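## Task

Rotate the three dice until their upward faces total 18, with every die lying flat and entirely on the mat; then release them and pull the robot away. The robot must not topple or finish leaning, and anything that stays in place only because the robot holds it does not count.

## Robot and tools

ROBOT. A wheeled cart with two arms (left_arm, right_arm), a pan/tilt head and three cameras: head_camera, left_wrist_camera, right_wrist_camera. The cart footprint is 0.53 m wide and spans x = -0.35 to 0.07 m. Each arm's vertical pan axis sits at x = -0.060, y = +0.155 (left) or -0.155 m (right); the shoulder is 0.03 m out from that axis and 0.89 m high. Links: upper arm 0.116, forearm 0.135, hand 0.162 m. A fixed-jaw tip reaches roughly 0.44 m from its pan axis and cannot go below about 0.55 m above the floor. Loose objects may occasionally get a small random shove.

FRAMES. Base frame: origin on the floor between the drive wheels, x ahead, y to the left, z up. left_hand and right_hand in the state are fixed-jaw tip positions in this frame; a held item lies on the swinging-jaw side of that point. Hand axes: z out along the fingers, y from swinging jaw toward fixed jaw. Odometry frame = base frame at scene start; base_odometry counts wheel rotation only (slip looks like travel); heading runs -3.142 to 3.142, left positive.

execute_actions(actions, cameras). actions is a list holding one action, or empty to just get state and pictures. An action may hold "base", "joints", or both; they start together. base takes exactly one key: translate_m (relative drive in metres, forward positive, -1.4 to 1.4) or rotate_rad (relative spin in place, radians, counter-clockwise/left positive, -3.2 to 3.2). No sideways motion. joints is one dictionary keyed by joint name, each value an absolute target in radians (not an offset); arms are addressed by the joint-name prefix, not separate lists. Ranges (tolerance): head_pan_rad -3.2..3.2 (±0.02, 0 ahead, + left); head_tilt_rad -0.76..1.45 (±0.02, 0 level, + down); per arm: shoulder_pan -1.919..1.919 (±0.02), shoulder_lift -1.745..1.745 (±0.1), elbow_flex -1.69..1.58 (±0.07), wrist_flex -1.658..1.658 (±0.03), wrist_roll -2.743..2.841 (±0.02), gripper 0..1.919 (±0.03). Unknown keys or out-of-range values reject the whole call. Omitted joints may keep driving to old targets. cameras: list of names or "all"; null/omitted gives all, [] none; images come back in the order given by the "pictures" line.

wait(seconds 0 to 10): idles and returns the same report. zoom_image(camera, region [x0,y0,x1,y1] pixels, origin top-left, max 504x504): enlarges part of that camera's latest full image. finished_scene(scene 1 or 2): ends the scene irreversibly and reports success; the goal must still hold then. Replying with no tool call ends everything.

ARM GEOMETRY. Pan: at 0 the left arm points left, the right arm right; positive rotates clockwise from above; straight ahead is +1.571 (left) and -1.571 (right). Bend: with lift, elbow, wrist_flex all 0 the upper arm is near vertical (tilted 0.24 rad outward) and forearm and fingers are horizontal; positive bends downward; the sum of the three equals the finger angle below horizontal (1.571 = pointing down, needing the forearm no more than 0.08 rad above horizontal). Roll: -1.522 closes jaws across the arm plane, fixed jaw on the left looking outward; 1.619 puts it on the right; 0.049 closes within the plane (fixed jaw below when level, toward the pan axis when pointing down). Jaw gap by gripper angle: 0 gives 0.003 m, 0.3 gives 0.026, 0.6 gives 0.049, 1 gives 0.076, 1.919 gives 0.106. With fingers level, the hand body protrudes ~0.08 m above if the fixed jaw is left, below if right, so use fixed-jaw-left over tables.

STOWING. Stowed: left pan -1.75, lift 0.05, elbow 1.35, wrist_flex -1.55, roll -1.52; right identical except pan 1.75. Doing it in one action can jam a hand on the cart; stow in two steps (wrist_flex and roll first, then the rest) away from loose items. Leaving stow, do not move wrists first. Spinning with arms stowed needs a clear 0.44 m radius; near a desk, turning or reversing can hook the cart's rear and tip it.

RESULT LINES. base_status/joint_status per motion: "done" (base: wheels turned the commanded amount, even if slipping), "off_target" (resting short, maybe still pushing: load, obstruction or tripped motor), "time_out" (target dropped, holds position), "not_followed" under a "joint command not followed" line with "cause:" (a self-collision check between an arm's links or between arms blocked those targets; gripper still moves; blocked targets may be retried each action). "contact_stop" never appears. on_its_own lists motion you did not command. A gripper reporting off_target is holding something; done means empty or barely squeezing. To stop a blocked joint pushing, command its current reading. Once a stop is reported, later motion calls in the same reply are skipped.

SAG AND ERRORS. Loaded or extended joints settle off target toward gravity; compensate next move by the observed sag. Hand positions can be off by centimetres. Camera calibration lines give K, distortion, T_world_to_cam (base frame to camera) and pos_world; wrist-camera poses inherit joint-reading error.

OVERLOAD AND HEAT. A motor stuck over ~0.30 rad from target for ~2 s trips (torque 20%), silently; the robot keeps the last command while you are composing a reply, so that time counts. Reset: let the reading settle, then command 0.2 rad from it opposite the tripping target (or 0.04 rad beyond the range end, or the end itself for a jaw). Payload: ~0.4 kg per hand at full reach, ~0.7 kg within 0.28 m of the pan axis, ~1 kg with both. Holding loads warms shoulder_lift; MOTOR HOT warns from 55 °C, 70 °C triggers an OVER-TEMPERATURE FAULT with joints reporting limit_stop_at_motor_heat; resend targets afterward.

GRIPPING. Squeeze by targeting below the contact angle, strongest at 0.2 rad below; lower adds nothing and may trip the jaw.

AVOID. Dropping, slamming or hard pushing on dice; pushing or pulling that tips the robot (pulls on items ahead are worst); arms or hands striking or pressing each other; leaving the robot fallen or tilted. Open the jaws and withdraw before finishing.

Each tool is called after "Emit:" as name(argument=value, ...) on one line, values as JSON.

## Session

Emit:
execute_actions(actions=[])

Scene clock: 0.00 s.
base_odometry: x=+0.000 y=+0.000 heading=+0.000 (m, m, rad; odometry frame)
base_status: not commanded
joint_positions: head_pan_rad=-0.028 head_tilt_rad=-0.013 left_arm_shoulder_pan_rad=-1.763 left_arm_shoulder_lift_rad=+0.062 left_arm_elbow_flex_rad=+1.378 left_arm_wrist_flex_rad=-1.568 left_arm_wrist_roll_rad=-1.489 left_arm_gripper_rad=+1.920 right_arm_shoulder_pan_rad=+1.741 right_arm_shoulder_lift_rad=+0.050 right_arm_elbow_flex_rad=+1.348 right_arm_wrist_flex_rad=-1.555 right_arm_wrist_roll_rad=-1.543 right_arm_gripper_rad=+1.920
joint_status: not commanded
left_hand: x=-0.3013 y=+0.1001 z=+0.8916 quat_wxyz=(-0.060, -0.656, -0.074, +0.749) (m; base frame)
right_hand: x=-0.3086 y=-0.1202 z=+0.8981 quat_wxyz=(-0.056, +0.646, -0.062, -0.758) (m; base frame)
pictures: head_camera, left_wrist_camera, right_wrist_camera
camera_calibration (this result's frames):
head_camera: T_world_to_cam=[[0.0228663, -0.999126, 0.0349889, -0.0427151], [0.0267005, -0.0343752, -0.999052, 1.19265], [0.999382, 0.0237789, 0.0258911, 0.00810022], [0, 0, 0, 1]] pos_world=[-0.0389628, -0.00187278, 1.1928]
left_wrist_camera: T_world_to_cam=[[-0.158323, 0.985335, 0.0636267, -0.209647], [0.400789, 0.123023, -0.907873, 0.940882], [-0.902387, -0.118237, -0.414389, 0.174979], [0, 0, 0, 1]] pos_world=[-0.252388, 0.111511, 0.94005]
right_wrist_camera: T_world_to_cam=[[0.215035, 0.976606, -0.000198363, 0.170862], [0.36081, -0.0796341, -0.929233, 0.958875], [-0.907511, 0.199746, -0.369494, 0.138437], [0, 0, 0, 1]] pos_world=[-0.25708, -0.118158, 0.942204]
Images, in order (width x height): head_camera 644x476, left_wrist_camera 644x476, right_wrist_camera 644x476.

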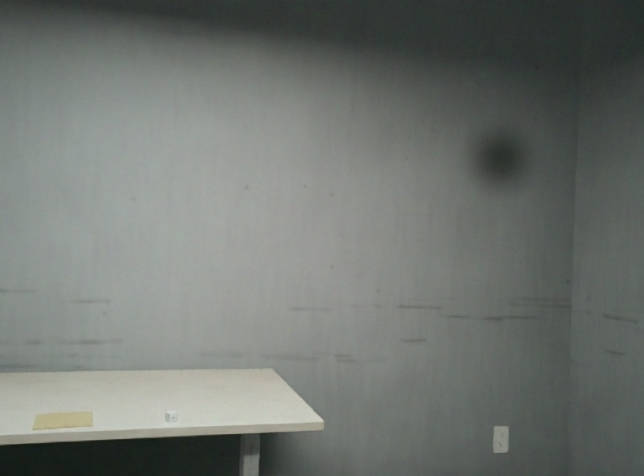

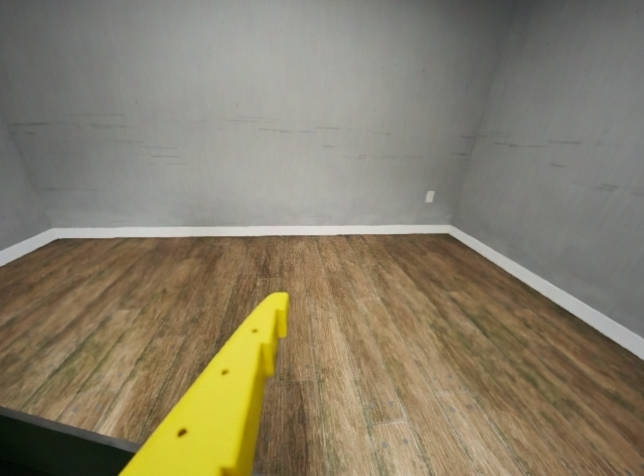

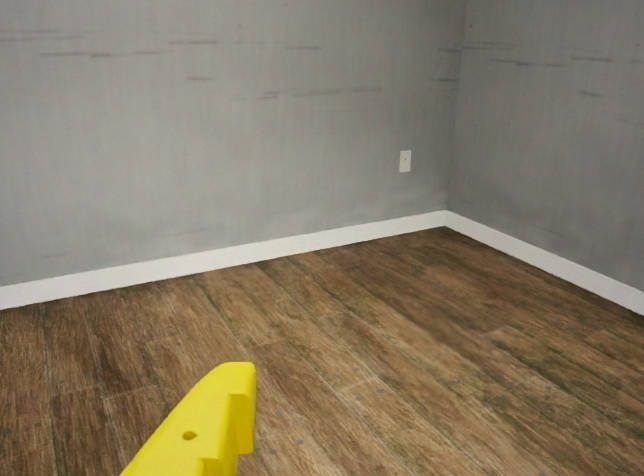

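Emit:
execute_actions(actions=[{"base":{"rotate_rad":0.45},"joints":{"head_pan_rad":-0.04,"head_tilt_rad":0.4,"left_arm_shoulder_pan_rad":1.0,"left_arm_shoulder_lift_rad":-0.3,"left_arm_elbow_flex_rad":1.0,"right_arm_shoulder_pan_rad":-1.0,"right_arm_shoulder_lift_rad":-0.3,"right_arm_elbow_flex_rad":1.0}}], cameras=["head_camera"])

Scene clock: 6.47 s.
base_odometry: x=+0.000 y=+0.000 heading=+0.449 (m, m, rad; odometry frame)
base_status: done
joint_positions: head_pan_rad=-0.030 head_tilt_rad=+0.393 left_arm_shoulder_pan_rad=+0.993 left_arm_shoulder_lift_rad=-0.270 left_arm_elbow_flex_rad=+1.033 left_arm_wrist_flex_rad=-1.568 left_arm_wrist_roll_rad=-1.489 left_arm_gripper_rad=+1.920 right_arm_shoulder_pan_rad=-0.993 right_arm_shoulder_lift_rad=-0.263 right_arm_elbow_flex_rad=+1.032 right_arm_wrist_flex_rad=-1.555 right_arm_wrist_roll_rad=-1.543 right_arm_gripper_rad=+1.920
joint_status: all done
left_hand: x=+0.1370 y=+0.2925 z=+1.0358 quat_wxyz=(+0.893, -0.112, +0.356, +0.249) (m; base frame)
right_hand: x=+0.1471 y=-0.2808 z=+1.0335 quat_wxyz=(+0.888, +0.113, +0.365, -0.254) (m; base frame)
pictures: head_camera
camera_calibration (this result's frames):
head_camera: T_world_to_cam=[[0.0306725, -0.999458, 0.0119872, -0.0158732], [-0.370184, -0.022499, -0.928686, 1.093], [0.928452, 0.0240477, -0.370674, 0.461213], [0, 0, 0, 1]] pos_world=[-0.0231137, -0.0023642, 1.18621]
Images, in order (width x height): head_camera 644x476.

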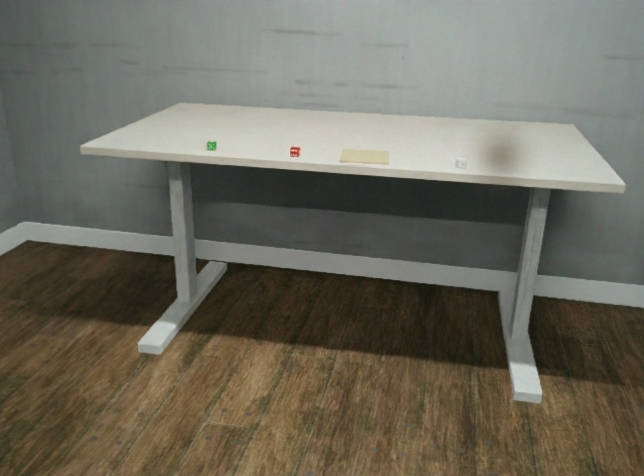

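Emit:
zoom_image(camera="head_camera", region=[190, 130, 320, 170])

Emit:
zoom_image(camera="head_camera", region=[430, 145, 490, 180])

Region (190, 130, 320, 170) of head_camera's 644x476 image, scaled by 3.877; it fills the top 155 rows of this view, and the rest is white.

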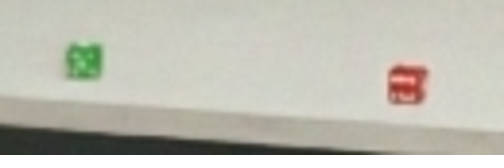

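Region (430, 145, 490, 180) of head_camera's 644x476 image, scaled by 8.400; it fills the top 294 rows of this view, and the rest is white.

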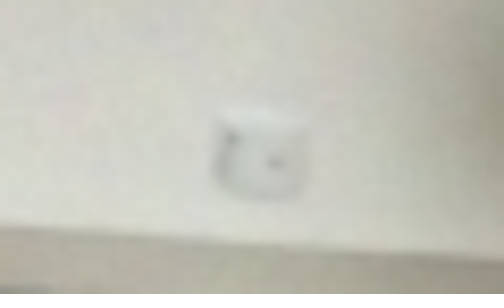

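Emit:
execute_actions(actions=[{"base":{"translate_m":0.9},"joints":{"head_tilt_rad":0.55,"left_arm_wrist_flex_rad":-0.3,"right_arm_wrist_flex_rad":-0.3,"left_arm_gripper_rad":0.7,"right_arm_gripper_rad":0.7,"left_arm_shoulder_pan_rad":0.6,"right_arm_shoulder_pan_rad":-0.6}}], cameras=["head_camera"])

Scene clock: 60.37 s.
base_odometry: x=+0.810 y=+0.392 heading=+0.448 (m, m, rad; odometry frame)
base_status: done
joint_positions: head_pan_rad=-0.030 head_tilt_rad=+0.544 left_arm_shoulder_pan_rad=+0.607 left_arm_shoulder_lift_rad=-0.271 left_arm_elbow_flex_rad=+1.033 left_arm_wrist_flex_rad=-0.302 left_arm_wrist_roll_rad=-1.489 left_arm_gripper_rad=+0.707 right_arm_shoulder_pan_rad=-0.606 right_arm_shoulder_lift_rad=-0.266 right_arm_elbow_flex_rad=+1.032 right_arm_wrist_flex_rad=-0.302 right_arm_wrist_roll_rad=-1.543 right_arm_gripper_rad=+0.708
joint_status: all done
left_hand: x=+0.0888 y=+0.3829 z=+0.8490 quat_wxyz=(+0.471, -0.406, +0.746, +0.237) (m; base frame)
right_hand: x=+0.1014 y=-0.3742 z=+0.8483 quat_wxyz=(+0.468, +0.403, +0.750, -0.239) (m; base frame)
pictures: head_camera
camera_calibration (this result's frames):
head_camera: T_world_to_cam=[[0.0317808, -0.999491, 0.00273592, -0.00517295], [-0.505433, -0.0184326, -0.862669, 1.01066], [0.862281, 0.0260335, -0.505761, 0.613588], [0, 0, 0, 1]] pos_world=[-0.0180991, -0.002515, 1.18221]
Images, in order (width x height): head_camera 644x476.

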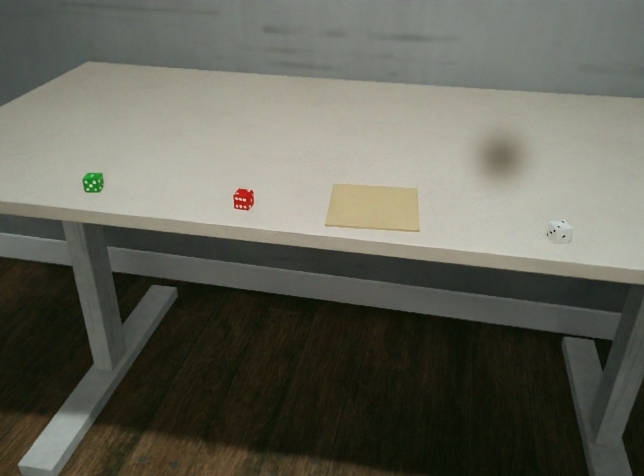

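Emit:
zoom_image(camera="head_camera", region=[70, 160, 270, 225])

Emit:
zoom_image(camera="head_camera", region=[525, 205, 595, 260])

Region (70, 160, 270, 225) of head_camera's 644x476 image, scaled by 2.520; it fills the top 164 rows of this view, and the rest is white.

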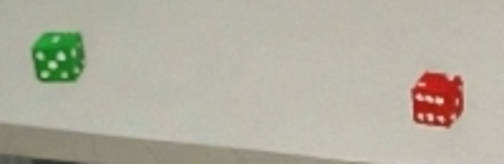

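Region (525, 205, 595, 260) of head_camera's 644x476 image, scaled by 7.200; it fills the top 396 rows of this view, and the rest is white.

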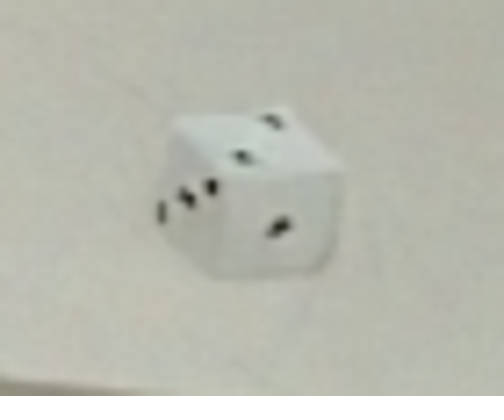

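Emit:
zoom_image(camera="head_camera", region=[0, 160, 320, 260])

Emit:
zoom_image(camera="head_camera", region=[320, 180, 644, 290])

Region (0, 160, 320, 260) of head_camera's 644x476 image, scaled by 1.575; it fills the top 158 rows of this view, and the rest is white.

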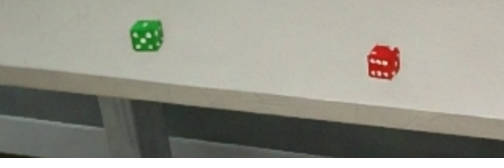

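Region (320, 180, 644, 290) of head_camera's 644x476 image, scaled by 1.556; it fills the top 171 rows of this view, and the rest is white.

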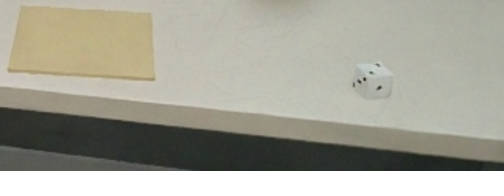

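Emit:
execute_actions(actions=[{"base":{"rotate_rad":0.067},"joints":{"left_arm_shoulder_lift_rad":0.3,"left_arm_elbow_flex_rad":-0.3,"left_arm_wrist_flex_rad":-0.6,"left_arm_wrist_roll_rad":-1.53,"right_arm_shoulder_lift_rad":0.2,"right_arm_elbow_flex_rad":0.0}}], cameras=[])

Emit:
execute_actions(actions=[{"base":{"translate_m":0.597},"joints":{"head_tilt_rad":0.95,"head_pan_rad":0.2,"left_arm_shoulder_pan_rad":0.9,"left_arm_shoulder_lift_rad":0.9,"left_arm_elbow_flex_rad":-0.45,"left_arm_wrist_flex_rad":-0.75,"right_arm_shoulder_pan_rad":-0.9,"right_arm_wrist_flex_rad":1.2}}], cameras=[])

Emit:
execute_actions(actions=[{"base":{"rotate_rad":-0.237},"joints":{"head_pan_rad":0.45,"left_arm_shoulder_lift_rad":1.2}}])

Scene clock: 168.23 s.
base_odometry: x=+0.811 y=+0.392 heading=+0.516 (m, m, rad; odometry frame)
base_status: done
joint_positions: head_pan_rad=-0.030 head_tilt_rad=+0.544 left_arm_shoulder_pan_rad=+0.604 left_arm_shoulder_lift_rad=+0.318 left_arm_elbow_flex_rad=-0.260 left_arm_wrist_flex_rad=-0.588 left_arm_wrist_roll_rad=-1.523 left_arm_gripper_rad=+0.707 right_arm_shoulder_pan_rad=-0.605 right_arm_shoulder_lift_rad=+0.212 right_arm_elbow_flex_rad=+0.040 right_arm_wrist_flex_rad=-0.302 right_arm_wrist_roll_rad=-1.543 right_arm_gripper_rad=+0.708
joint_status: all done
left_hand: x=+0.1413 y=+0.4605 z=+1.0706 quat_wxyz=(+0.768, -0.231, +0.440, +0.404) (m; base frame)
right_hand: x=+0.1589 y=-0.4580 z=+0.9775 quat_wxyz=(+0.645, +0.327, +0.607, -0.330) (m; base frame)
pictures: none
No camera images: the call's "cameras" was empty. Leave "cameras" out to get every camera's image.

Scene clock: 172.07 s.
base_odometry: x=+1.329 y=+0.688 heading=+0.517 (m, m, rad; odometry frame)
base_status: done
joint_positions: head_pan_rad=+0.190 head_tilt_rad=+0.945 left_arm_shoulder_pan_rad=+0.897 left_arm_shoulder_lift_rad=+0.927 left_arm_elbow_flex_rad=-0.413 left_arm_wrist_flex_rad=-0.737 left_arm_wrist_roll_rad=-1.523 left_arm_gripper_rad=+0.707 right_arm_shoulder_pan_rad=-0.895 right_arm_shoulder_lift_rad=+0.212 right_arm_elbow_flex_rad=+0.033 right_arm_wrist_flex_rad=+1.194 right_arm_wrist_roll_rad=-1.543 right_arm_gripper_rad=+0.708
joint_status: all done
left_hand: x=+0.2586 y=+0.4194 z=+0.9128 quat_wxyz=(+0.737, -0.206, +0.589, +0.259) (m; base frame)
right_hand: x=+0.1278 y=-0.2957 z=+0.8112 quat_wxyz=(+0.062, +0.341, +0.938, -0.021) (m; base frame)
pictures: none
No camera images: the call's "cameras" was empty. Leave "cameras" out to get every camera's image.

Scene clock: 173.03 s.
base_odometry: x=+1.330 y=+0.689 heading=+0.282 (m, m, rad; odometry frame)
base_status: done
joint_positions: head_pan_rad=+0.440 head_tilt_rad=+0.945 left_arm_shoulder_pan_rad=+0.900 left_arm_shoulder_lift_rad=+1.226 left_arm_elbow_flex_rad=-0.415 left_arm_wrist_flex_rad=-0.737 left_arm_wrist_roll_rad=-1.523 left_arm_gripper_rad=+0.707 right_arm_shoulder_pan_rad=-0.896 right_arm_shoulder_lift_rad=+0.212 right_arm_elbow_flex_rad=+0.033 right_arm_wrist_flex_rad=+1.194 right_arm_wrist_roll_rad=-1.543 right_arm_gripper_rad=+0.708
joint_status: all done
left_hand: x=+0.2505 y=+0.4113 z=+0.7994 quat_wxyz=(+0.642, -0.241, +0.692, +0.224) (m; base frame)
right_hand: x=+0.1280 y=-0.2954 z=+0.8112 quat_wxyz=(+0.062, +0.340, +0.938, -0.021) (m; base frame)
pictures: head_camera, left_wrist_camera, right_wrist_camera
camera_calibration (this result's frames):
head_camera: T_world_to_cam=[[0.477577, -0.878325, -0.0215966, 0.0437862], [-0.710653, -0.371721, -0.597324, 0.695604], [0.516616, 0.300616, -0.801709, 0.937978], [0, 0, 0, 1]] pos_world=[-0.0111525, 0.015058, 1.16843]
left_wrist_camera: T_world_to_cam=[[0.603969, -0.796223, 0.0353579, 0.141427], [-0.453272, -0.37964, -0.806485, 0.93738], [0.655565, 0.471065, -0.590196, 0.179341], [0, 0, 0, 1]] pos_world=[0.221901, 0.383993, 0.856828]
right_wrist_camera: T_world_to_cam=[[-0.623, -0.780814, 0.046903, -0.202058], [-0.70706, 0.587771, 0.393182, -0.0322871], [-0.33457, 0.211789, -0.918264, 0.912908], [0, 0, 0, 1]] pos_world=[0.156721, -0.332136, 0.860462]
Images, in order (width x height): head_camera 644x476, left_wrist_camera 644x476, right_wrist_camera 644x476.

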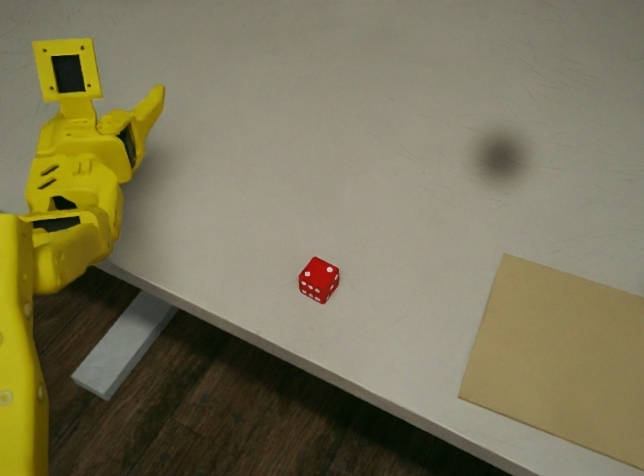

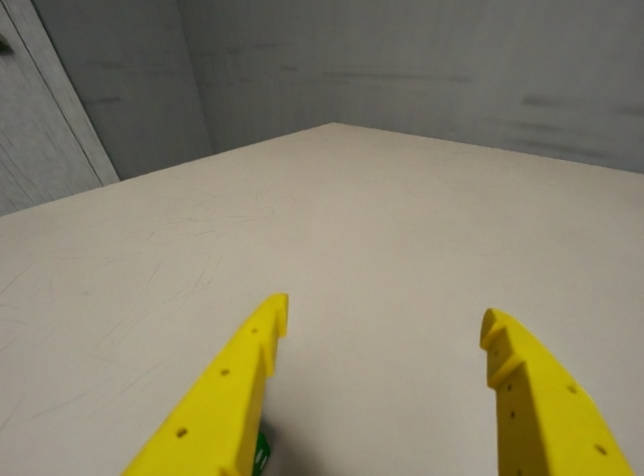

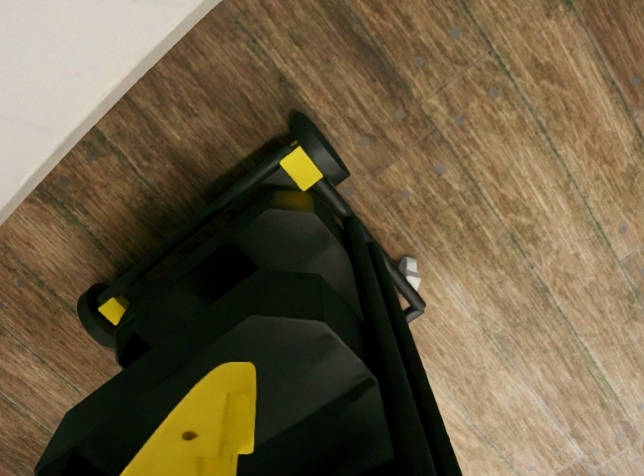

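Emit:
execute_actions(actions=[{"joints":{"left_arm_shoulder_pan_rad":0.723,"left_arm_elbow_flex_rad":-0.33,"left_arm_wrist_flex_rad":-0.70,"head_pan_rad":0.75,"head_tilt_rad":0.85}}], cameras=["head_camera","left_wrist_camera"])

Scene clock: 188.70 s.
base_odometry: x=+1.330 y=+0.689 heading=+0.282 (m, m, rad; odometry frame)
base_status: not commanded
joint_positions: head_pan_rad=+0.740 head_tilt_rad=+0.865 left_arm_shoulder_pan_rad=+0.726 left_arm_shoulder_lift_rad=+1.226 left_arm_elbow_flex_rad=-0.329 left_arm_wrist_flex_rad=-0.701 left_arm_wrist_roll_rad=-1.523 left_arm_gripper_rad=+0.707 right_arm_shoulder_pan_rad=-0.896 right_arm_shoulder_lift_rad=+0.212 right_arm_elbow_flex_rad=+0.033 right_arm_wrist_flex_rad=+1.194 right_arm_wrist_roll_rad=-1.543 right_arm_gripper_rad=+0.708
joint_status: all done
left_hand: x=+0.1943 y=+0.4528 z=+0.7722 quat_wxyz=(+0.579, -0.316, +0.705, +0.260) (m; base frame)
right_hand: x=+0.1280 y=-0.2954 z=+0.8112 quat_wxyz=(+0.062, +0.340, +0.938, -0.021) (m; base frame)
pictures: head_camera, left_wrist_camera
camera_calibration (this result's frames):
head_camera: T_world_to_cam=[[0.716941, -0.696929, -0.0168802, 0.0496078], [-0.531801, -0.531094, -0.659642, 0.775739], [0.450759, 0.481901, -0.751391, 0.876966], [0, 0, 0, 1]] pos_world=[-0.0183277, 0.0239521, 1.17149]
left_wrist_camera: T_world_to_cam=[[0.735191, -0.676807, 0.0377587, 0.127919], [-0.442883, -0.521766, -0.729119, 0.908271], [0.513174, 0.51932, -0.683344, 0.258366], [0, 0, 0, 1]] pos_world=[0.175627, 0.426306, 0.833961]
Images, in order (width x height): head_camera 644x476, left_wrist_camera 644x476.

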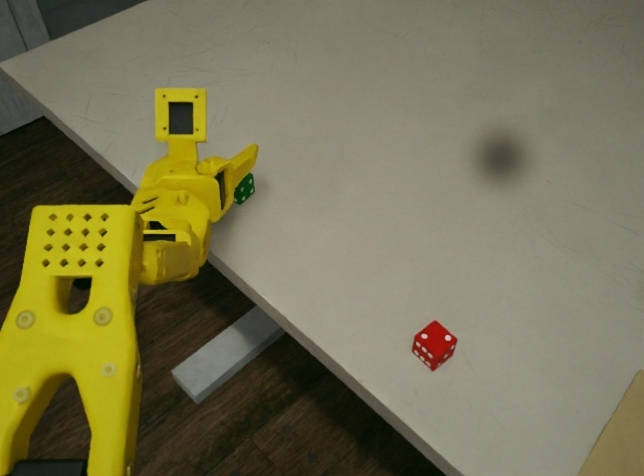

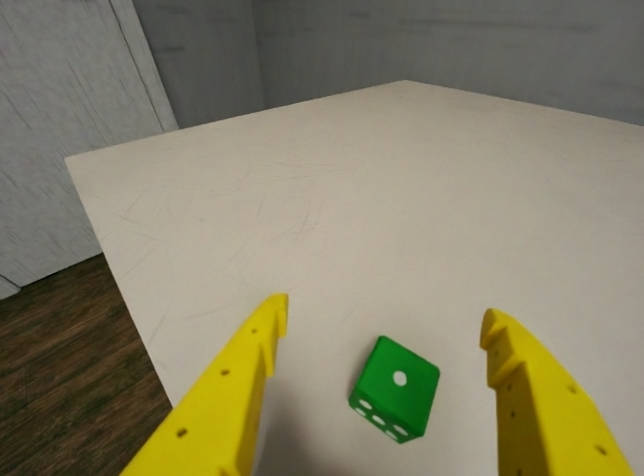

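Emit:
execute_actions(actions=[{"joints":{"left_arm_shoulder_pan_rad":0.765,"left_arm_elbow_flex_rad":-0.735,"left_arm_wrist_flex_rad":-0.49}}], cameras=[])

Emit:
execute_actions(actions=[{"joints":{"left_arm_shoulder_lift_rad":1.455}}], cameras=["head_camera","left_wrist_camera"])

Scene clock: 212.97 s.
base_odometry: x=+1.330 y=+0.689 heading=+0.282 (m, m, rad; odometry frame)
base_status: not commanded
joint_positions: head_pan_rad=+0.740 head_tilt_rad=+0.865 left_arm_shoulder_pan_rad=+0.760 left_arm_shoulder_lift_rad=+1.227 left_arm_elbow_flex_rad=-0.696 left_arm_wrist_flex_rad=-0.491 left_arm_wrist_roll_rad=-1.523 left_arm_gripper_rad=+0.707 right_arm_shoulder_pan_rad=-0.896 right_arm_shoulder_lift_rad=+0.212 right_arm_elbow_flex_rad=+0.033 right_arm_wrist_flex_rad=+1.194 right_arm_wrist_roll_rad=-1.543 right_arm_gripper_rad=+0.708
joint_status: all done
left_hand: x=+0.2274 y=+0.4684 z=+0.8349 quat_wxyz=(+0.636, -0.284, +0.663, +0.273) (m; base frame)
right_hand: x=+0.1280 y=-0.2954 z=+0.8112 quat_wxyz=(+0.062, +0.340, +0.938, -0.021) (m; base frame)
pictures: none
No camera images: the call's "cameras" was empty. Leave "cameras" out to get every camera's image.

Scene clock: 213.83 s.
base_odometry: x=+1.330 y=+0.689 heading=+0.282 (m, m, rad; odometry frame)
base_status: not commanded
joint_positions: head_pan_rad=+0.740 head_tilt_rad=+0.865 left_arm_shoulder_pan_rad=+0.760 left_arm_shoulder_lift_rad=+1.482 left_arm_elbow_flex_rad=-0.700 left_arm_wrist_flex_rad=-0.491 left_arm_wrist_roll_rad=-1.523 left_arm_gripper_rad=+0.707 right_arm_shoulder_pan_rad=-0.896 right_arm_shoulder_lift_rad=+0.212 right_arm_elbow_flex_rad=+0.033 right_arm_wrist_flex_rad=+1.194 right_arm_wrist_roll_rad=-1.543 right_arm_gripper_rad=+0.708
joint_status: all done
left_hand: x=+0.2088 y=+0.4488 z=+0.7385 quat_wxyz=(+0.549, -0.316, +0.737, +0.236) (m; base frame)
right_hand: x=+0.1280 y=-0.2954 z=+0.8112 quat_wxyz=(+0.062, +0.340, +0.938, -0.021) (m; base frame)
pictures: head_camera, left_wrist_camera
camera_calibration (this result's frames):
head_camera: T_world_to_cam=[[0.716948, -0.696922, -0.0168798, 0.0496076], [-0.531792, -0.531096, -0.659647, 0.775744], [0.450758, 0.481909, -0.751386, 0.876961], [0, 0, 0, 1]] pos_world=[-0.018328, 0.0239522, 1.17149]
left_wrist_camera: T_world_to_cam=[[0.714462, -0.698572, 0.0392564, 0.128869], [-0.505818, -0.55446, -0.660849, 0.865514], [0.483417, 0.452295, -0.749491, 0.315143], [0, 0, 0, 1]] pos_world=[0.193375, 0.42738, 0.803112]
Images, in order (width x height): head_camera 644x476, left_wrist_camera 644x476.

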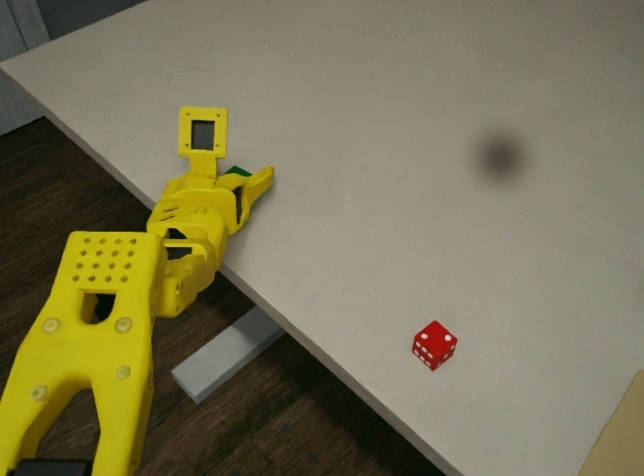

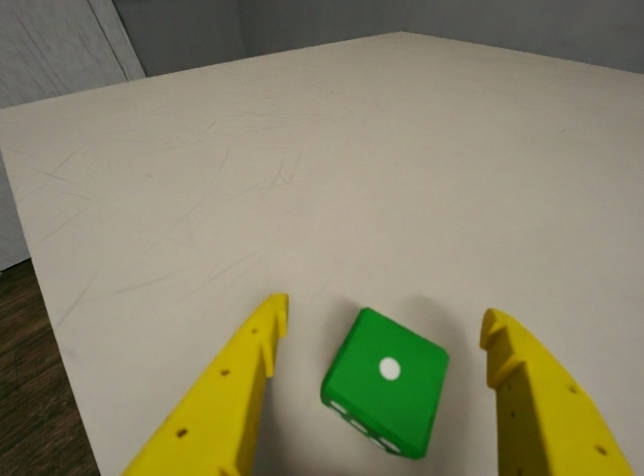

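Emit:
execute_actions(actions=[{"joints":{"left_arm_shoulder_lift_rad":1.488}}], cameras=["left_wrist_camera"])

Scene clock: 225.10 s.
base_odometry: x=+1.330 y=+0.689 heading=+0.282 (m, m, rad; odometry frame)
base_status: not commanded
joint_positions: head_pan_rad=+0.740 head_tilt_rad=+0.865 left_arm_shoulder_pan_rad=+0.760 left_arm_shoulder_lift_rad=+1.513 left_arm_elbow_flex_rad=-0.700 left_arm_wrist_flex_rad=-0.491 left_arm_wrist_roll_rad=-1.523 left_arm_gripper_rad=+0.707 right_arm_shoulder_pan_rad=-0.896 right_arm_shoulder_lift_rad=+0.212 right_arm_elbow_flex_rad=+0.033 right_arm_wrist_flex_rad=+1.194 right_arm_wrist_roll_rad=-1.543 right_arm_gripper_rad=+0.708
joint_status: all done
left_hand: x=+0.2054 y=+0.4453 z=+0.7273 quat_wxyz=(+0.537, -0.320, +0.745, +0.231) (m; base frame)
right_hand: x=+0.1280 y=-0.2954 z=+0.8112 quat_wxyz=(+0.062, +0.340, +0.938, -0.021) (m; base frame)
pictures: left_wrist_camera
camera_calibration (this result's frames):
left_wrist_camera: T_world_to_cam=[[0.715296, -0.697695, 0.0396644, 0.128382], [-0.519544, -0.568895, -0.637521, 0.846678], [0.46736, 0.435409, -0.769411, 0.335313], [0, 0, 0, 1]] pos_world=[0.191343, 0.425243, 0.792677]
Images, in order (width x height): left_wrist_camera 644x476.

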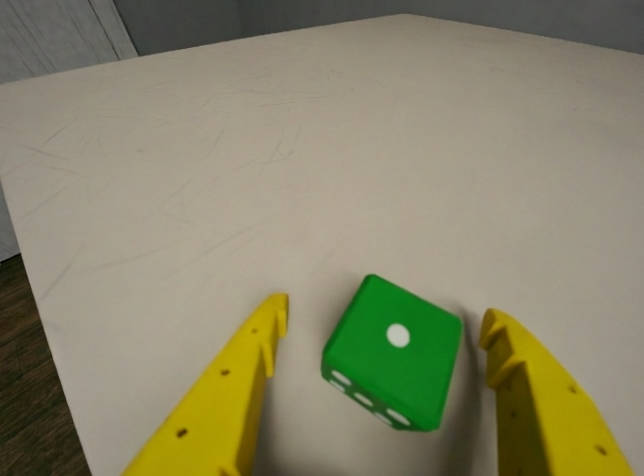

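Emit:
execute_actions(actions=[])

Scene clock: 247.67 s.
base_odometry: x=+1.330 y=+0.689 heading=+0.282 (m, m, rad; odometry frame)
base_status: not commanded
joint_positions: head_pan_rad=+0.740 head_tilt_rad=+0.865 left_arm_shoulder_pan_rad=+0.760 left_arm_shoulder_lift_rad=+1.513 left_arm_elbow_flex_rad=-0.700 left_arm_wrist_flex_rad=-0.491 left_arm_wrist_roll_rad=-1.523 left_arm_gripper_rad=+0.707 right_arm_shoulder_pan_rad=-0.896 right_arm_shoulder_lift_rad=+0.212 right_arm_elbow_flex_rad=+0.033 right_arm_wrist_flex_rad=+1.194 right_arm_wrist_roll_rad=-1.543 right_arm_gripper_rad=+0.708
joint_status: all done
left_hand: x=+0.2054 y=+0.4453 z=+0.7273 quat_wxyz=(+0.537, -0.320, +0.745, +0.231) (m; base frame)
right_hand: x=+0.1280 y=-0.2954 z=+0.8112 quat_wxyz=(+0.062, +0.340, +0.938, -0.021) (m; base frame)
pictures: head_camera, left_wrist_camera, right_wrist_camera
camera_calibration (this result's frames):
head_camera: T_world_to_cam=[[0.716948, -0.696922, -0.0168798, 0.0496076], [-0.531792, -0.531096, -0.659647, 0.775744], [0.450757, 0.481909, -0.751386, 0.876961], [0, 0, 0, 1]] pos_world=[-0.018328, 0.0239522, 1.17149]
left_wrist_camera: T_world_to_cam=[[0.715296, -0.697695, 0.0396644, 0.128382], [-0.519544, -0.568895, -0.637521, 0.846678], [0.46736, 0.435409, -0.769411, 0.335313], [0, 0, 0, 1]] pos_world=[0.191343, 0.425243, 0.792677]
right_wrist_camera: T_world_to_cam=[[-0.623, -0.780814, 0.046903, -0.202058], [-0.70706, 0.587771, 0.393182, -0.0322871], [-0.33457, 0.211789, -0.918264, 0.912908], [0, 0, 0, 1]] pos_world=[0.156721, -0.332136, 0.860462]
Images, in order (width x height): head_camera 644x476, left_wrist_camera 644x476, right_wrist_camera 644x476.

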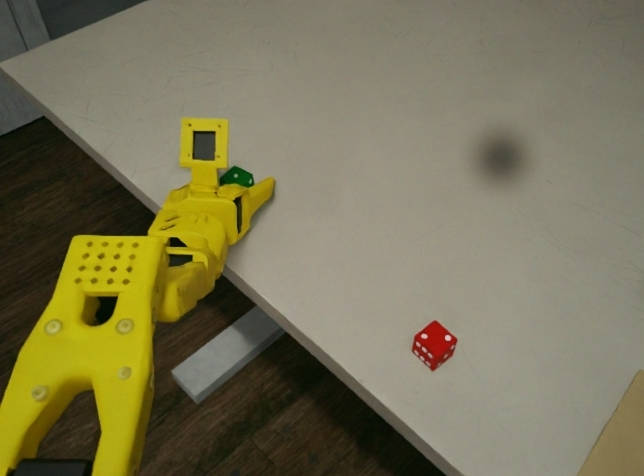

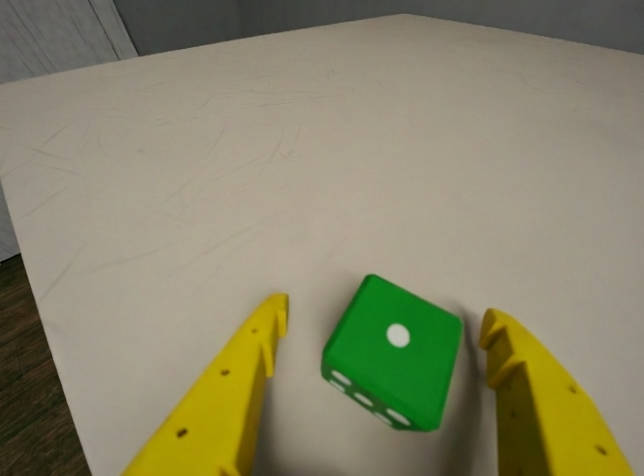

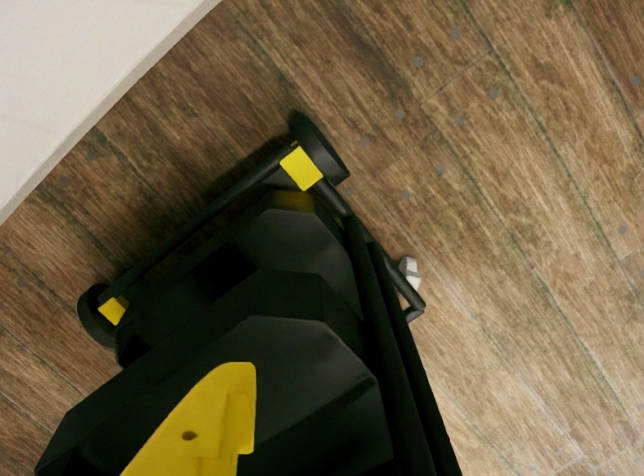

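Emit:
execute_actions(actions=[{"joints":{"left_arm_gripper_rad":0.12}}], cameras=["left_wrist_camera","head_camera"])

Scene clock: 255.67 s.
base_odometry: x=+1.330 y=+0.689 heading=+0.282 (m, m, rad; odometry frame)
base_status: not commanded
joint_positions: head_pan_rad=+0.740 head_tilt_rad=+0.865 left_arm_shoulder_pan_rad=+0.760 left_arm_shoulder_lift_rad=+1.513 left_arm_elbow_flex_rad=-0.700 left_arm_wrist_flex_rad=-0.491 left_arm_wrist_roll_rad=-1.523 left_arm_gripper_rad=+0.273 right_arm_shoulder_pan_rad=-0.896 right_arm_shoulder_lift_rad=+0.212 right_arm_elbow_flex_rad=+0.033 right_arm_wrist_flex_rad=+1.194 right_arm_wrist_roll_rad=-1.543 right_arm_gripper_rad=+0.708
joint_status: left_arm_gripper_rad off_target (ended at +0.273, target +0.120)
left_hand: x=+0.2054 y=+0.4453 z=+0.7273 quat_wxyz=(+0.537, -0.320, +0.745, +0.231) (m; base frame)
right_hand: x=+0.1280 y=-0.2954 z=+0.8112 quat_wxyz=(+0.062, +0.340, +0.938, -0.021) (m; base frame)
pictures: head_camera, left_wrist_camera
camera_calibration (this result's frames):
head_camera: T_world_to_cam=[[0.716948, -0.696922, -0.0168798, 0.0496076], [-0.531792, -0.531096, -0.659647, 0.775745], [0.450758, 0.481909, -0.751386, 0.876961], [0, 0, 0, 1]] pos_world=[-0.018328, 0.0239522, 1.17149]
left_wrist_camera: T_world_to_cam=[[0.715296, -0.697695, 0.0396644, 0.128382], [-0.519544, -0.568895, -0.637521, 0.846678], [0.46736, 0.435409, -0.769411, 0.335313], [0, 0, 0, 1]] pos_world=[0.191343, 0.425243, 0.792677]
Images, in order (width x height): head_camera 644x476, left_wrist_camera 644x476.

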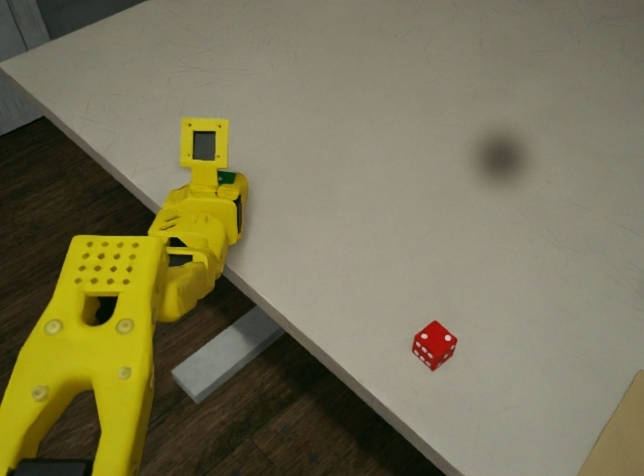

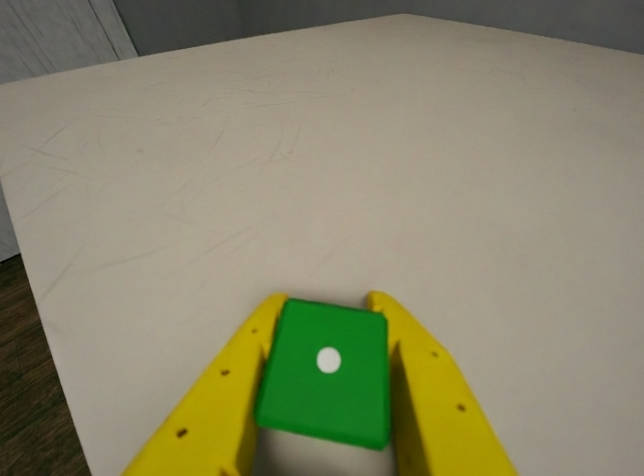

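Emit:
execute_actions(actions=[{"joints":{"left_arm_shoulder_lift_rad":0.9,"right_arm_wrist_roll_rad":-0.2,"right_arm_gripper_rad":0.85,"right_arm_elbow_flex_rad":-0.3,"head_pan_rad":-0.85}}], cameras=["left_wrist_camera","head_camera"])

Scene clock: 327.73 s.
base_odometry: x=+1.330 y=+0.689 heading=+0.282 (m, m, rad; odometry frame)
base_status: not commanded
joint_positions: head_pan_rad=-0.840 head_tilt_rad=+0.865 left_arm_shoulder_pan_rad=+0.760 left_arm_shoulder_lift_rad=+0.971 left_arm_elbow_flex_rad=-0.700 left_arm_wrist_flex_rad=-0.491 left_arm_wrist_roll_rad=-1.523 left_arm_gripper_rad=+0.273 right_arm_shoulder_pan_rad=-0.896 right_arm_shoulder_lift_rad=+0.212 right_arm_elbow_flex_rad=-0.264 right_arm_wrist_flex_rad=+1.196 right_arm_wrist_roll_rad=-0.210 right_arm_gripper_rad=+0.842
joint_status: all done
left_hand: x=+0.2288 y=+0.4699 z=+0.9382 quat_wxyz=(+0.717, -0.246, +0.575, +0.308) (m; base frame)
right_hand: x=+0.1561 y=-0.3257 z=+0.8611 quat_wxyz=(+0.116, -0.306, +0.928, -0.178) (m; base frame)
pictures: head_camera, left_wrist_camera
camera_calibration (this result's frames):
head_camera: T_world_to_cam=[[-0.703498, -0.710496, -0.0168798, -0.0171534], [-0.526173, 0.536663, -0.659647, 0.776009], [0.477736, -0.455179, -0.751386, 0.878228], [0, 0, 0, 1]] pos_world=[-0.023313, -0.0288915, 1.17149]
left_wrist_camera: T_world_to_cam=[[0.70246, -0.711194, 0.0274479, 0.141192], [-0.217179, -0.250919, -0.943331, 1.07559], [0.677778, 0.656691, -0.330716, -0.0878359], [0, 0, 0, 1]] pos_world=[0.193946, 0.427981, 0.981712]
Images, in order (width x height): head_camera 644x476, left_wrist_camera 644x476.

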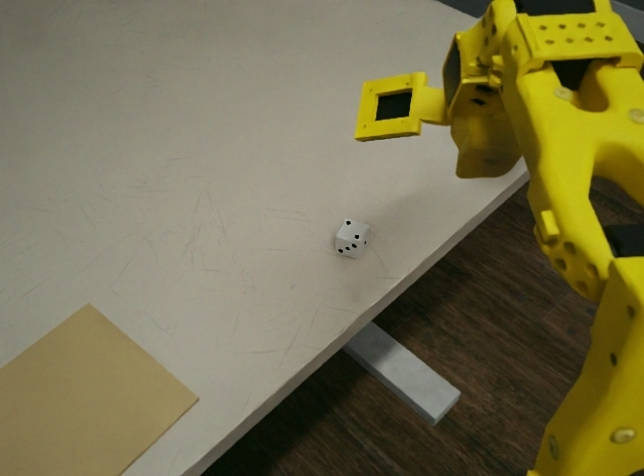

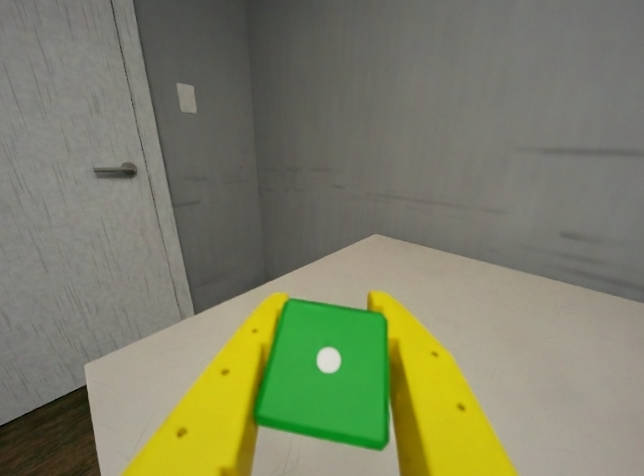

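Emit:
zoom_image(camera="head_camera", region=[310, 200, 400, 275])

Region (310, 200, 400, 275) of head_camera's 644x476 image, scaled by 5.600.

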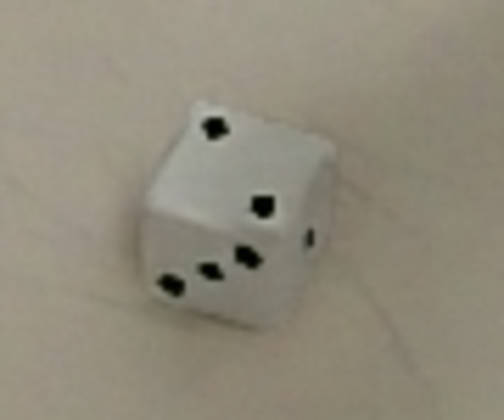

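Emit:
execute_actions(actions=[{"base":{"translate_m":0.06},"joints":{"left_arm_shoulder_pan_rad":1.075,"left_arm_shoulder_lift_rad":0.31,"left_arm_elbow_flex_rad":0.42,"left_arm_wrist_flex_rad":0.33,"left_arm_wrist_roll_rad":1.625,"right_arm_shoulder_pan_rad":-1.068,"right_arm_shoulder_lift_rad":0.73,"right_arm_elbow_flex_rad":-0.68,"right_arm_wrist_flex_rad":1.455,"right_arm_wrist_roll_rad":-0.547,"head_pan_rad":0.55,"head_tilt_rad":1.0}}])

Scene clock: 355.03 s.
base_odometry: x=+1.387 y=+0.705 heading=+0.279 (m, m, rad; odometry frame)
base_status: done
joint_positions: head_pan_rad=+0.540 head_tilt_rad=+0.995 left_arm_shoulder_pan_rad=+1.073 left_arm_shoulder_lift_rad=+0.361 left_arm_elbow_flex_rad=+0.421 left_arm_wrist_flex_rad=+0.328 left_arm_wrist_roll_rad=+1.617 left_arm_gripper_rad=+0.273 right_arm_shoulder_pan_rad=-1.062 right_arm_shoulder_lift_rad=+0.746 right_arm_elbow_flex_rad=-0.646 right_arm_wrist_flex_rad=+1.449 right_arm_wrist_roll_rad=-0.537 right_arm_gripper_rad=+0.842
joint_status: all done
left_hand: x=+0.1788 y=+0.2755 z=+0.7544 quat_wxyz=(+0.056, -0.944, -0.239, -0.221) (m; base frame)
right_hand: x=+0.1681 y=-0.2777 z=+0.7888 quat_wxyz=(+0.008, -0.236, +0.972, -0.008) (m; base frame)
pictures: head_camera, left_wrist_camera, right_wrist_camera
camera_calibration (this result's frames):
head_camera: T_world_to_cam=[[0.561879, -0.826857, -0.0244699, 0.0510556], [-0.694772, -0.455654, -0.556481, 0.64934], [0.44898, 0.329676, -0.8305, 0.967938], [0, 0, 0, 1]] pos_world=[-0.0121283, 0.0189847, 1.16647]
left_wrist_camera: T_world_to_cam=[[-0.511812, 0.859063, 0.0077245, -0.157549], [0.453662, 0.262625, 0.851598, -0.772945], [0.729547, 0.439362, -0.524139, 0.209502], [0, 0, 0, 1]] pos_world=[0.117179, 0.246292, 0.769263]
right_wrist_camera: T_world_to_cam=[[0.481892, -0.873804, 0.065175, -0.388113], [-0.7739, -0.389553, 0.499327, -0.349368], [-0.410924, -0.29106, -0.863959, 0.732312], [0, 0, 0, 1]] pos_world=[0.217577, -0.262085, 0.832431]
Images, in order (width x height): head_camera 644x476, left_wrist_camera 644x476, right_wrist_camera 644x476.

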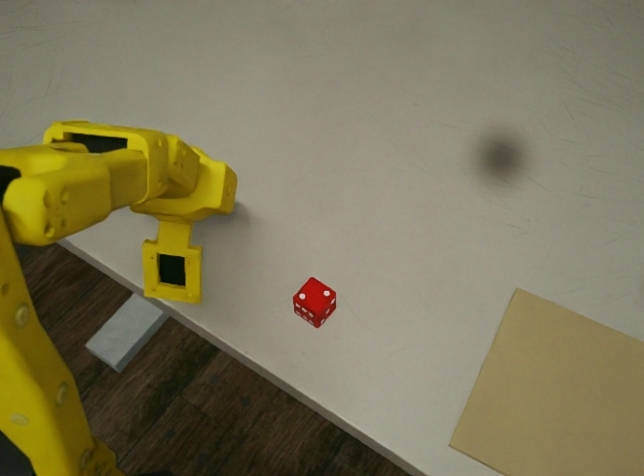

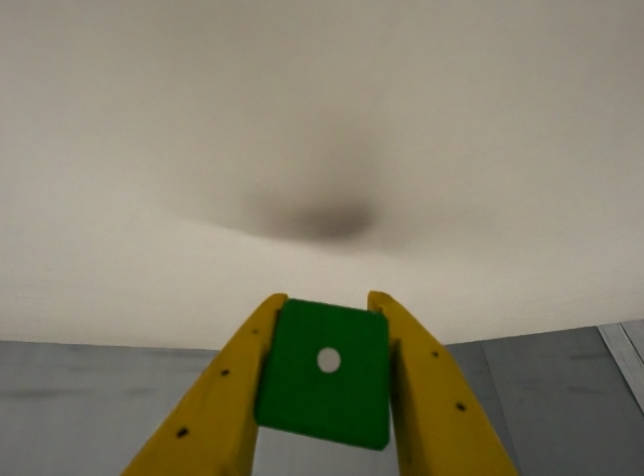

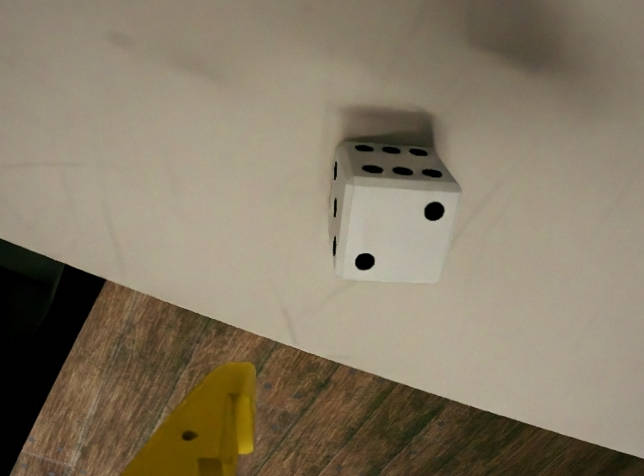

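Emit:
execute_actions(actions=[{"joints":{"left_arm_shoulder_lift_rad":0.485,"right_arm_shoulder_pan_rad":-1.028,"right_arm_shoulder_lift_rad":0.935,"right_arm_elbow_flex_rad":-0.515,"right_arm_wrist_flex_rad":1.078}}])

Scene clock: 392.27 s.
base_odometry: x=+1.387 y=+0.705 heading=+0.279 (m, m, rad; odometry frame)
base_status: not commanded
joint_positions: head_pan_rad=+0.540 head_tilt_rad=+0.995 left_arm_shoulder_pan_rad=+1.073 left_arm_shoulder_lift_rad=+0.497 left_arm_elbow_flex_rad=+0.421 left_arm_wrist_flex_rad=+0.328 left_arm_wrist_roll_rad=+1.617 left_arm_gripper_rad=+0.273 right_arm_shoulder_pan_rad=-1.036 right_arm_shoulder_lift_rad=+0.950 right_arm_elbow_flex_rad=-0.514 right_arm_wrist_flex_rad=+1.091 right_arm_wrist_roll_rad=-0.537 right_arm_gripper_rad=+0.842
joint_status: all done
left_hand: x=+0.1601 y=+0.2654 z=+0.7235 quat_wxyz=(+0.040, -0.957, -0.242, -0.157) (m; base frame)
right_hand: x=+0.1683 y=-0.2856 z=+0.7238 quat_wxyz=(+0.016, -0.223, +0.975, -0.015) (m; base frame)
pictures: head_camera, left_wrist_camera, right_wrist_camera
camera_calibration (this result's frames):
head_camera: T_world_to_cam=[[0.561913, -0.826835, -0.0244699, 0.0510572], [-0.694754, -0.455683, -0.55648, 0.64934], [0.448966, 0.329694, -0.830501, 0.967938], [0, 0, 0, 1]] pos_world=[-0.012129, 0.0189861, 1.16647]
left_wrist_camera: T_world_to_cam=[[-0.510564, 0.859741, 0.0130522, -0.162385], [0.551223, 0.315623, 0.772357, -0.707839], [0.659907, 0.401532, -0.635055, 0.312755], [0, 0, 0, 1]] pos_world=[0.10088, 0.237438, 0.74744]
right_wrist_camera: T_world_to_cam=[[0.457572, -0.885259, 0.0833379, -0.403295], [-0.792923, -0.363832, 0.488773, -0.301677], [-0.402369, -0.289729, -0.868422, 0.676136], [0, 0, 0, 1]] pos_world=[0.217386, -0.270884, 0.768232]
Images, in order (width x height): head_camera 644x476, left_wrist_camera 644x476, right_wrist_camera 644x476.

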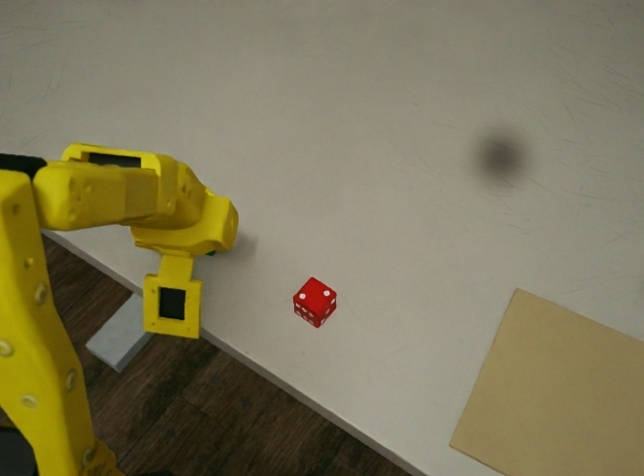

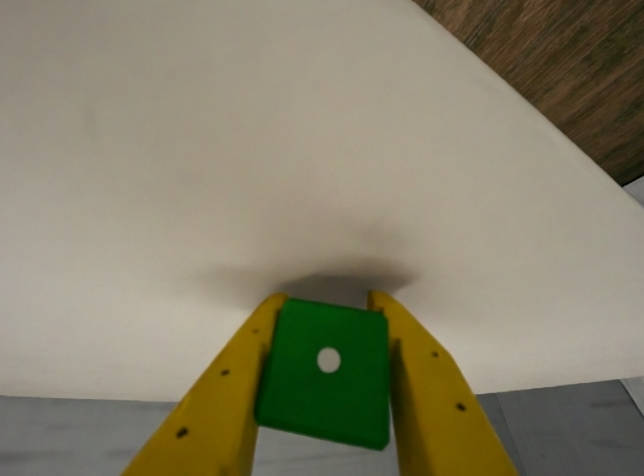

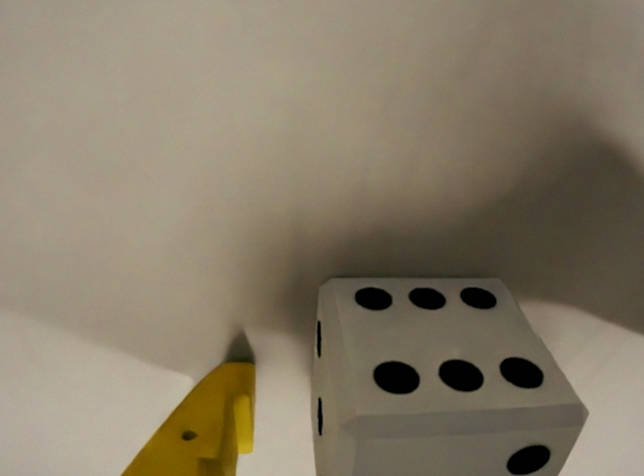

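Emit:
execute_actions(actions=[{"joints":{"left_arm_shoulder_lift_rad":0.52,"right_arm_gripper_rad":0.11}}], cameras=["left_wrist_camera","right_wrist_camera"])

Scene clock: 397.87 s.
base_odometry: x=+1.387 y=+0.705 heading=+0.279 (m, m, rad; odometry frame)
base_status: not commanded
joint_positions: head_pan_rad=+0.540 head_tilt_rad=+0.995 left_arm_shoulder_pan_rad=+1.073 left_arm_shoulder_lift_rad=+0.509 left_arm_elbow_flex_rad=+0.421 left_arm_wrist_flex_rad=+0.328 left_arm_wrist_roll_rad=+1.617 left_arm_gripper_rad=+0.273 right_arm_shoulder_pan_rad=-1.034 right_arm_shoulder_lift_rad=+0.950 right_arm_elbow_flex_rad=-0.514 right_arm_wrist_flex_rad=+1.085 right_arm_wrist_roll_rad=-0.537 right_arm_gripper_rad=+0.297
joint_status: right_arm_gripper_rad off_target (ended at +0.297, target +0.110); the others done
left_hand: x=+0.1583 y=+0.2644 z=+0.7208 quat_wxyz=(+0.038, -0.958, -0.242, -0.151) (m; base frame)
right_hand: x=+0.1690 y=-0.2865 z=+0.7238 quat_wxyz=(+0.018, -0.222, +0.975, -0.017) (m; base frame)
pictures: left_wrist_camera, right_wrist_camera
camera_calibration (this result's frames):
left_wrist_camera: T_world_to_cam=[[-0.510421, 0.859819, 0.0135206, -0.162813], [0.55951, 0.320124, 0.764506, -0.701308], [0.653008, 0.397784, -0.644475, 0.321582], [0, 0, 0, 1]] pos_world=[0.0992898, 0.236574, 0.745607]
right_wrist_camera: T_world_to_cam=[[0.45576, -0.88569, 0.0885207, -0.407916], [-0.79605, -0.361088, 0.485716, -0.29795], [-0.39823, -0.291837, -0.869623, 0.67572], [0, 0, 0, 1]] pos_world=[0.217821, -0.271673, 0.768449]
Images, in order (width x height): left_wrist_camera 644x476, right_wrist_camera 644x476.

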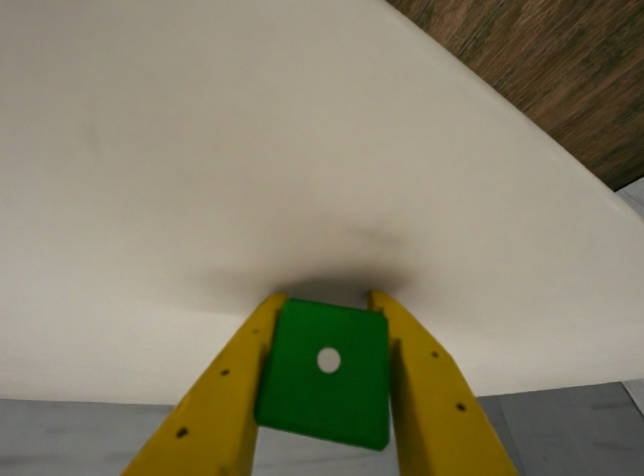

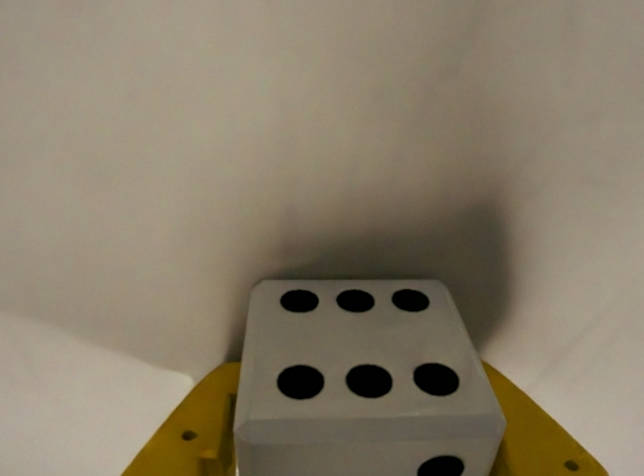

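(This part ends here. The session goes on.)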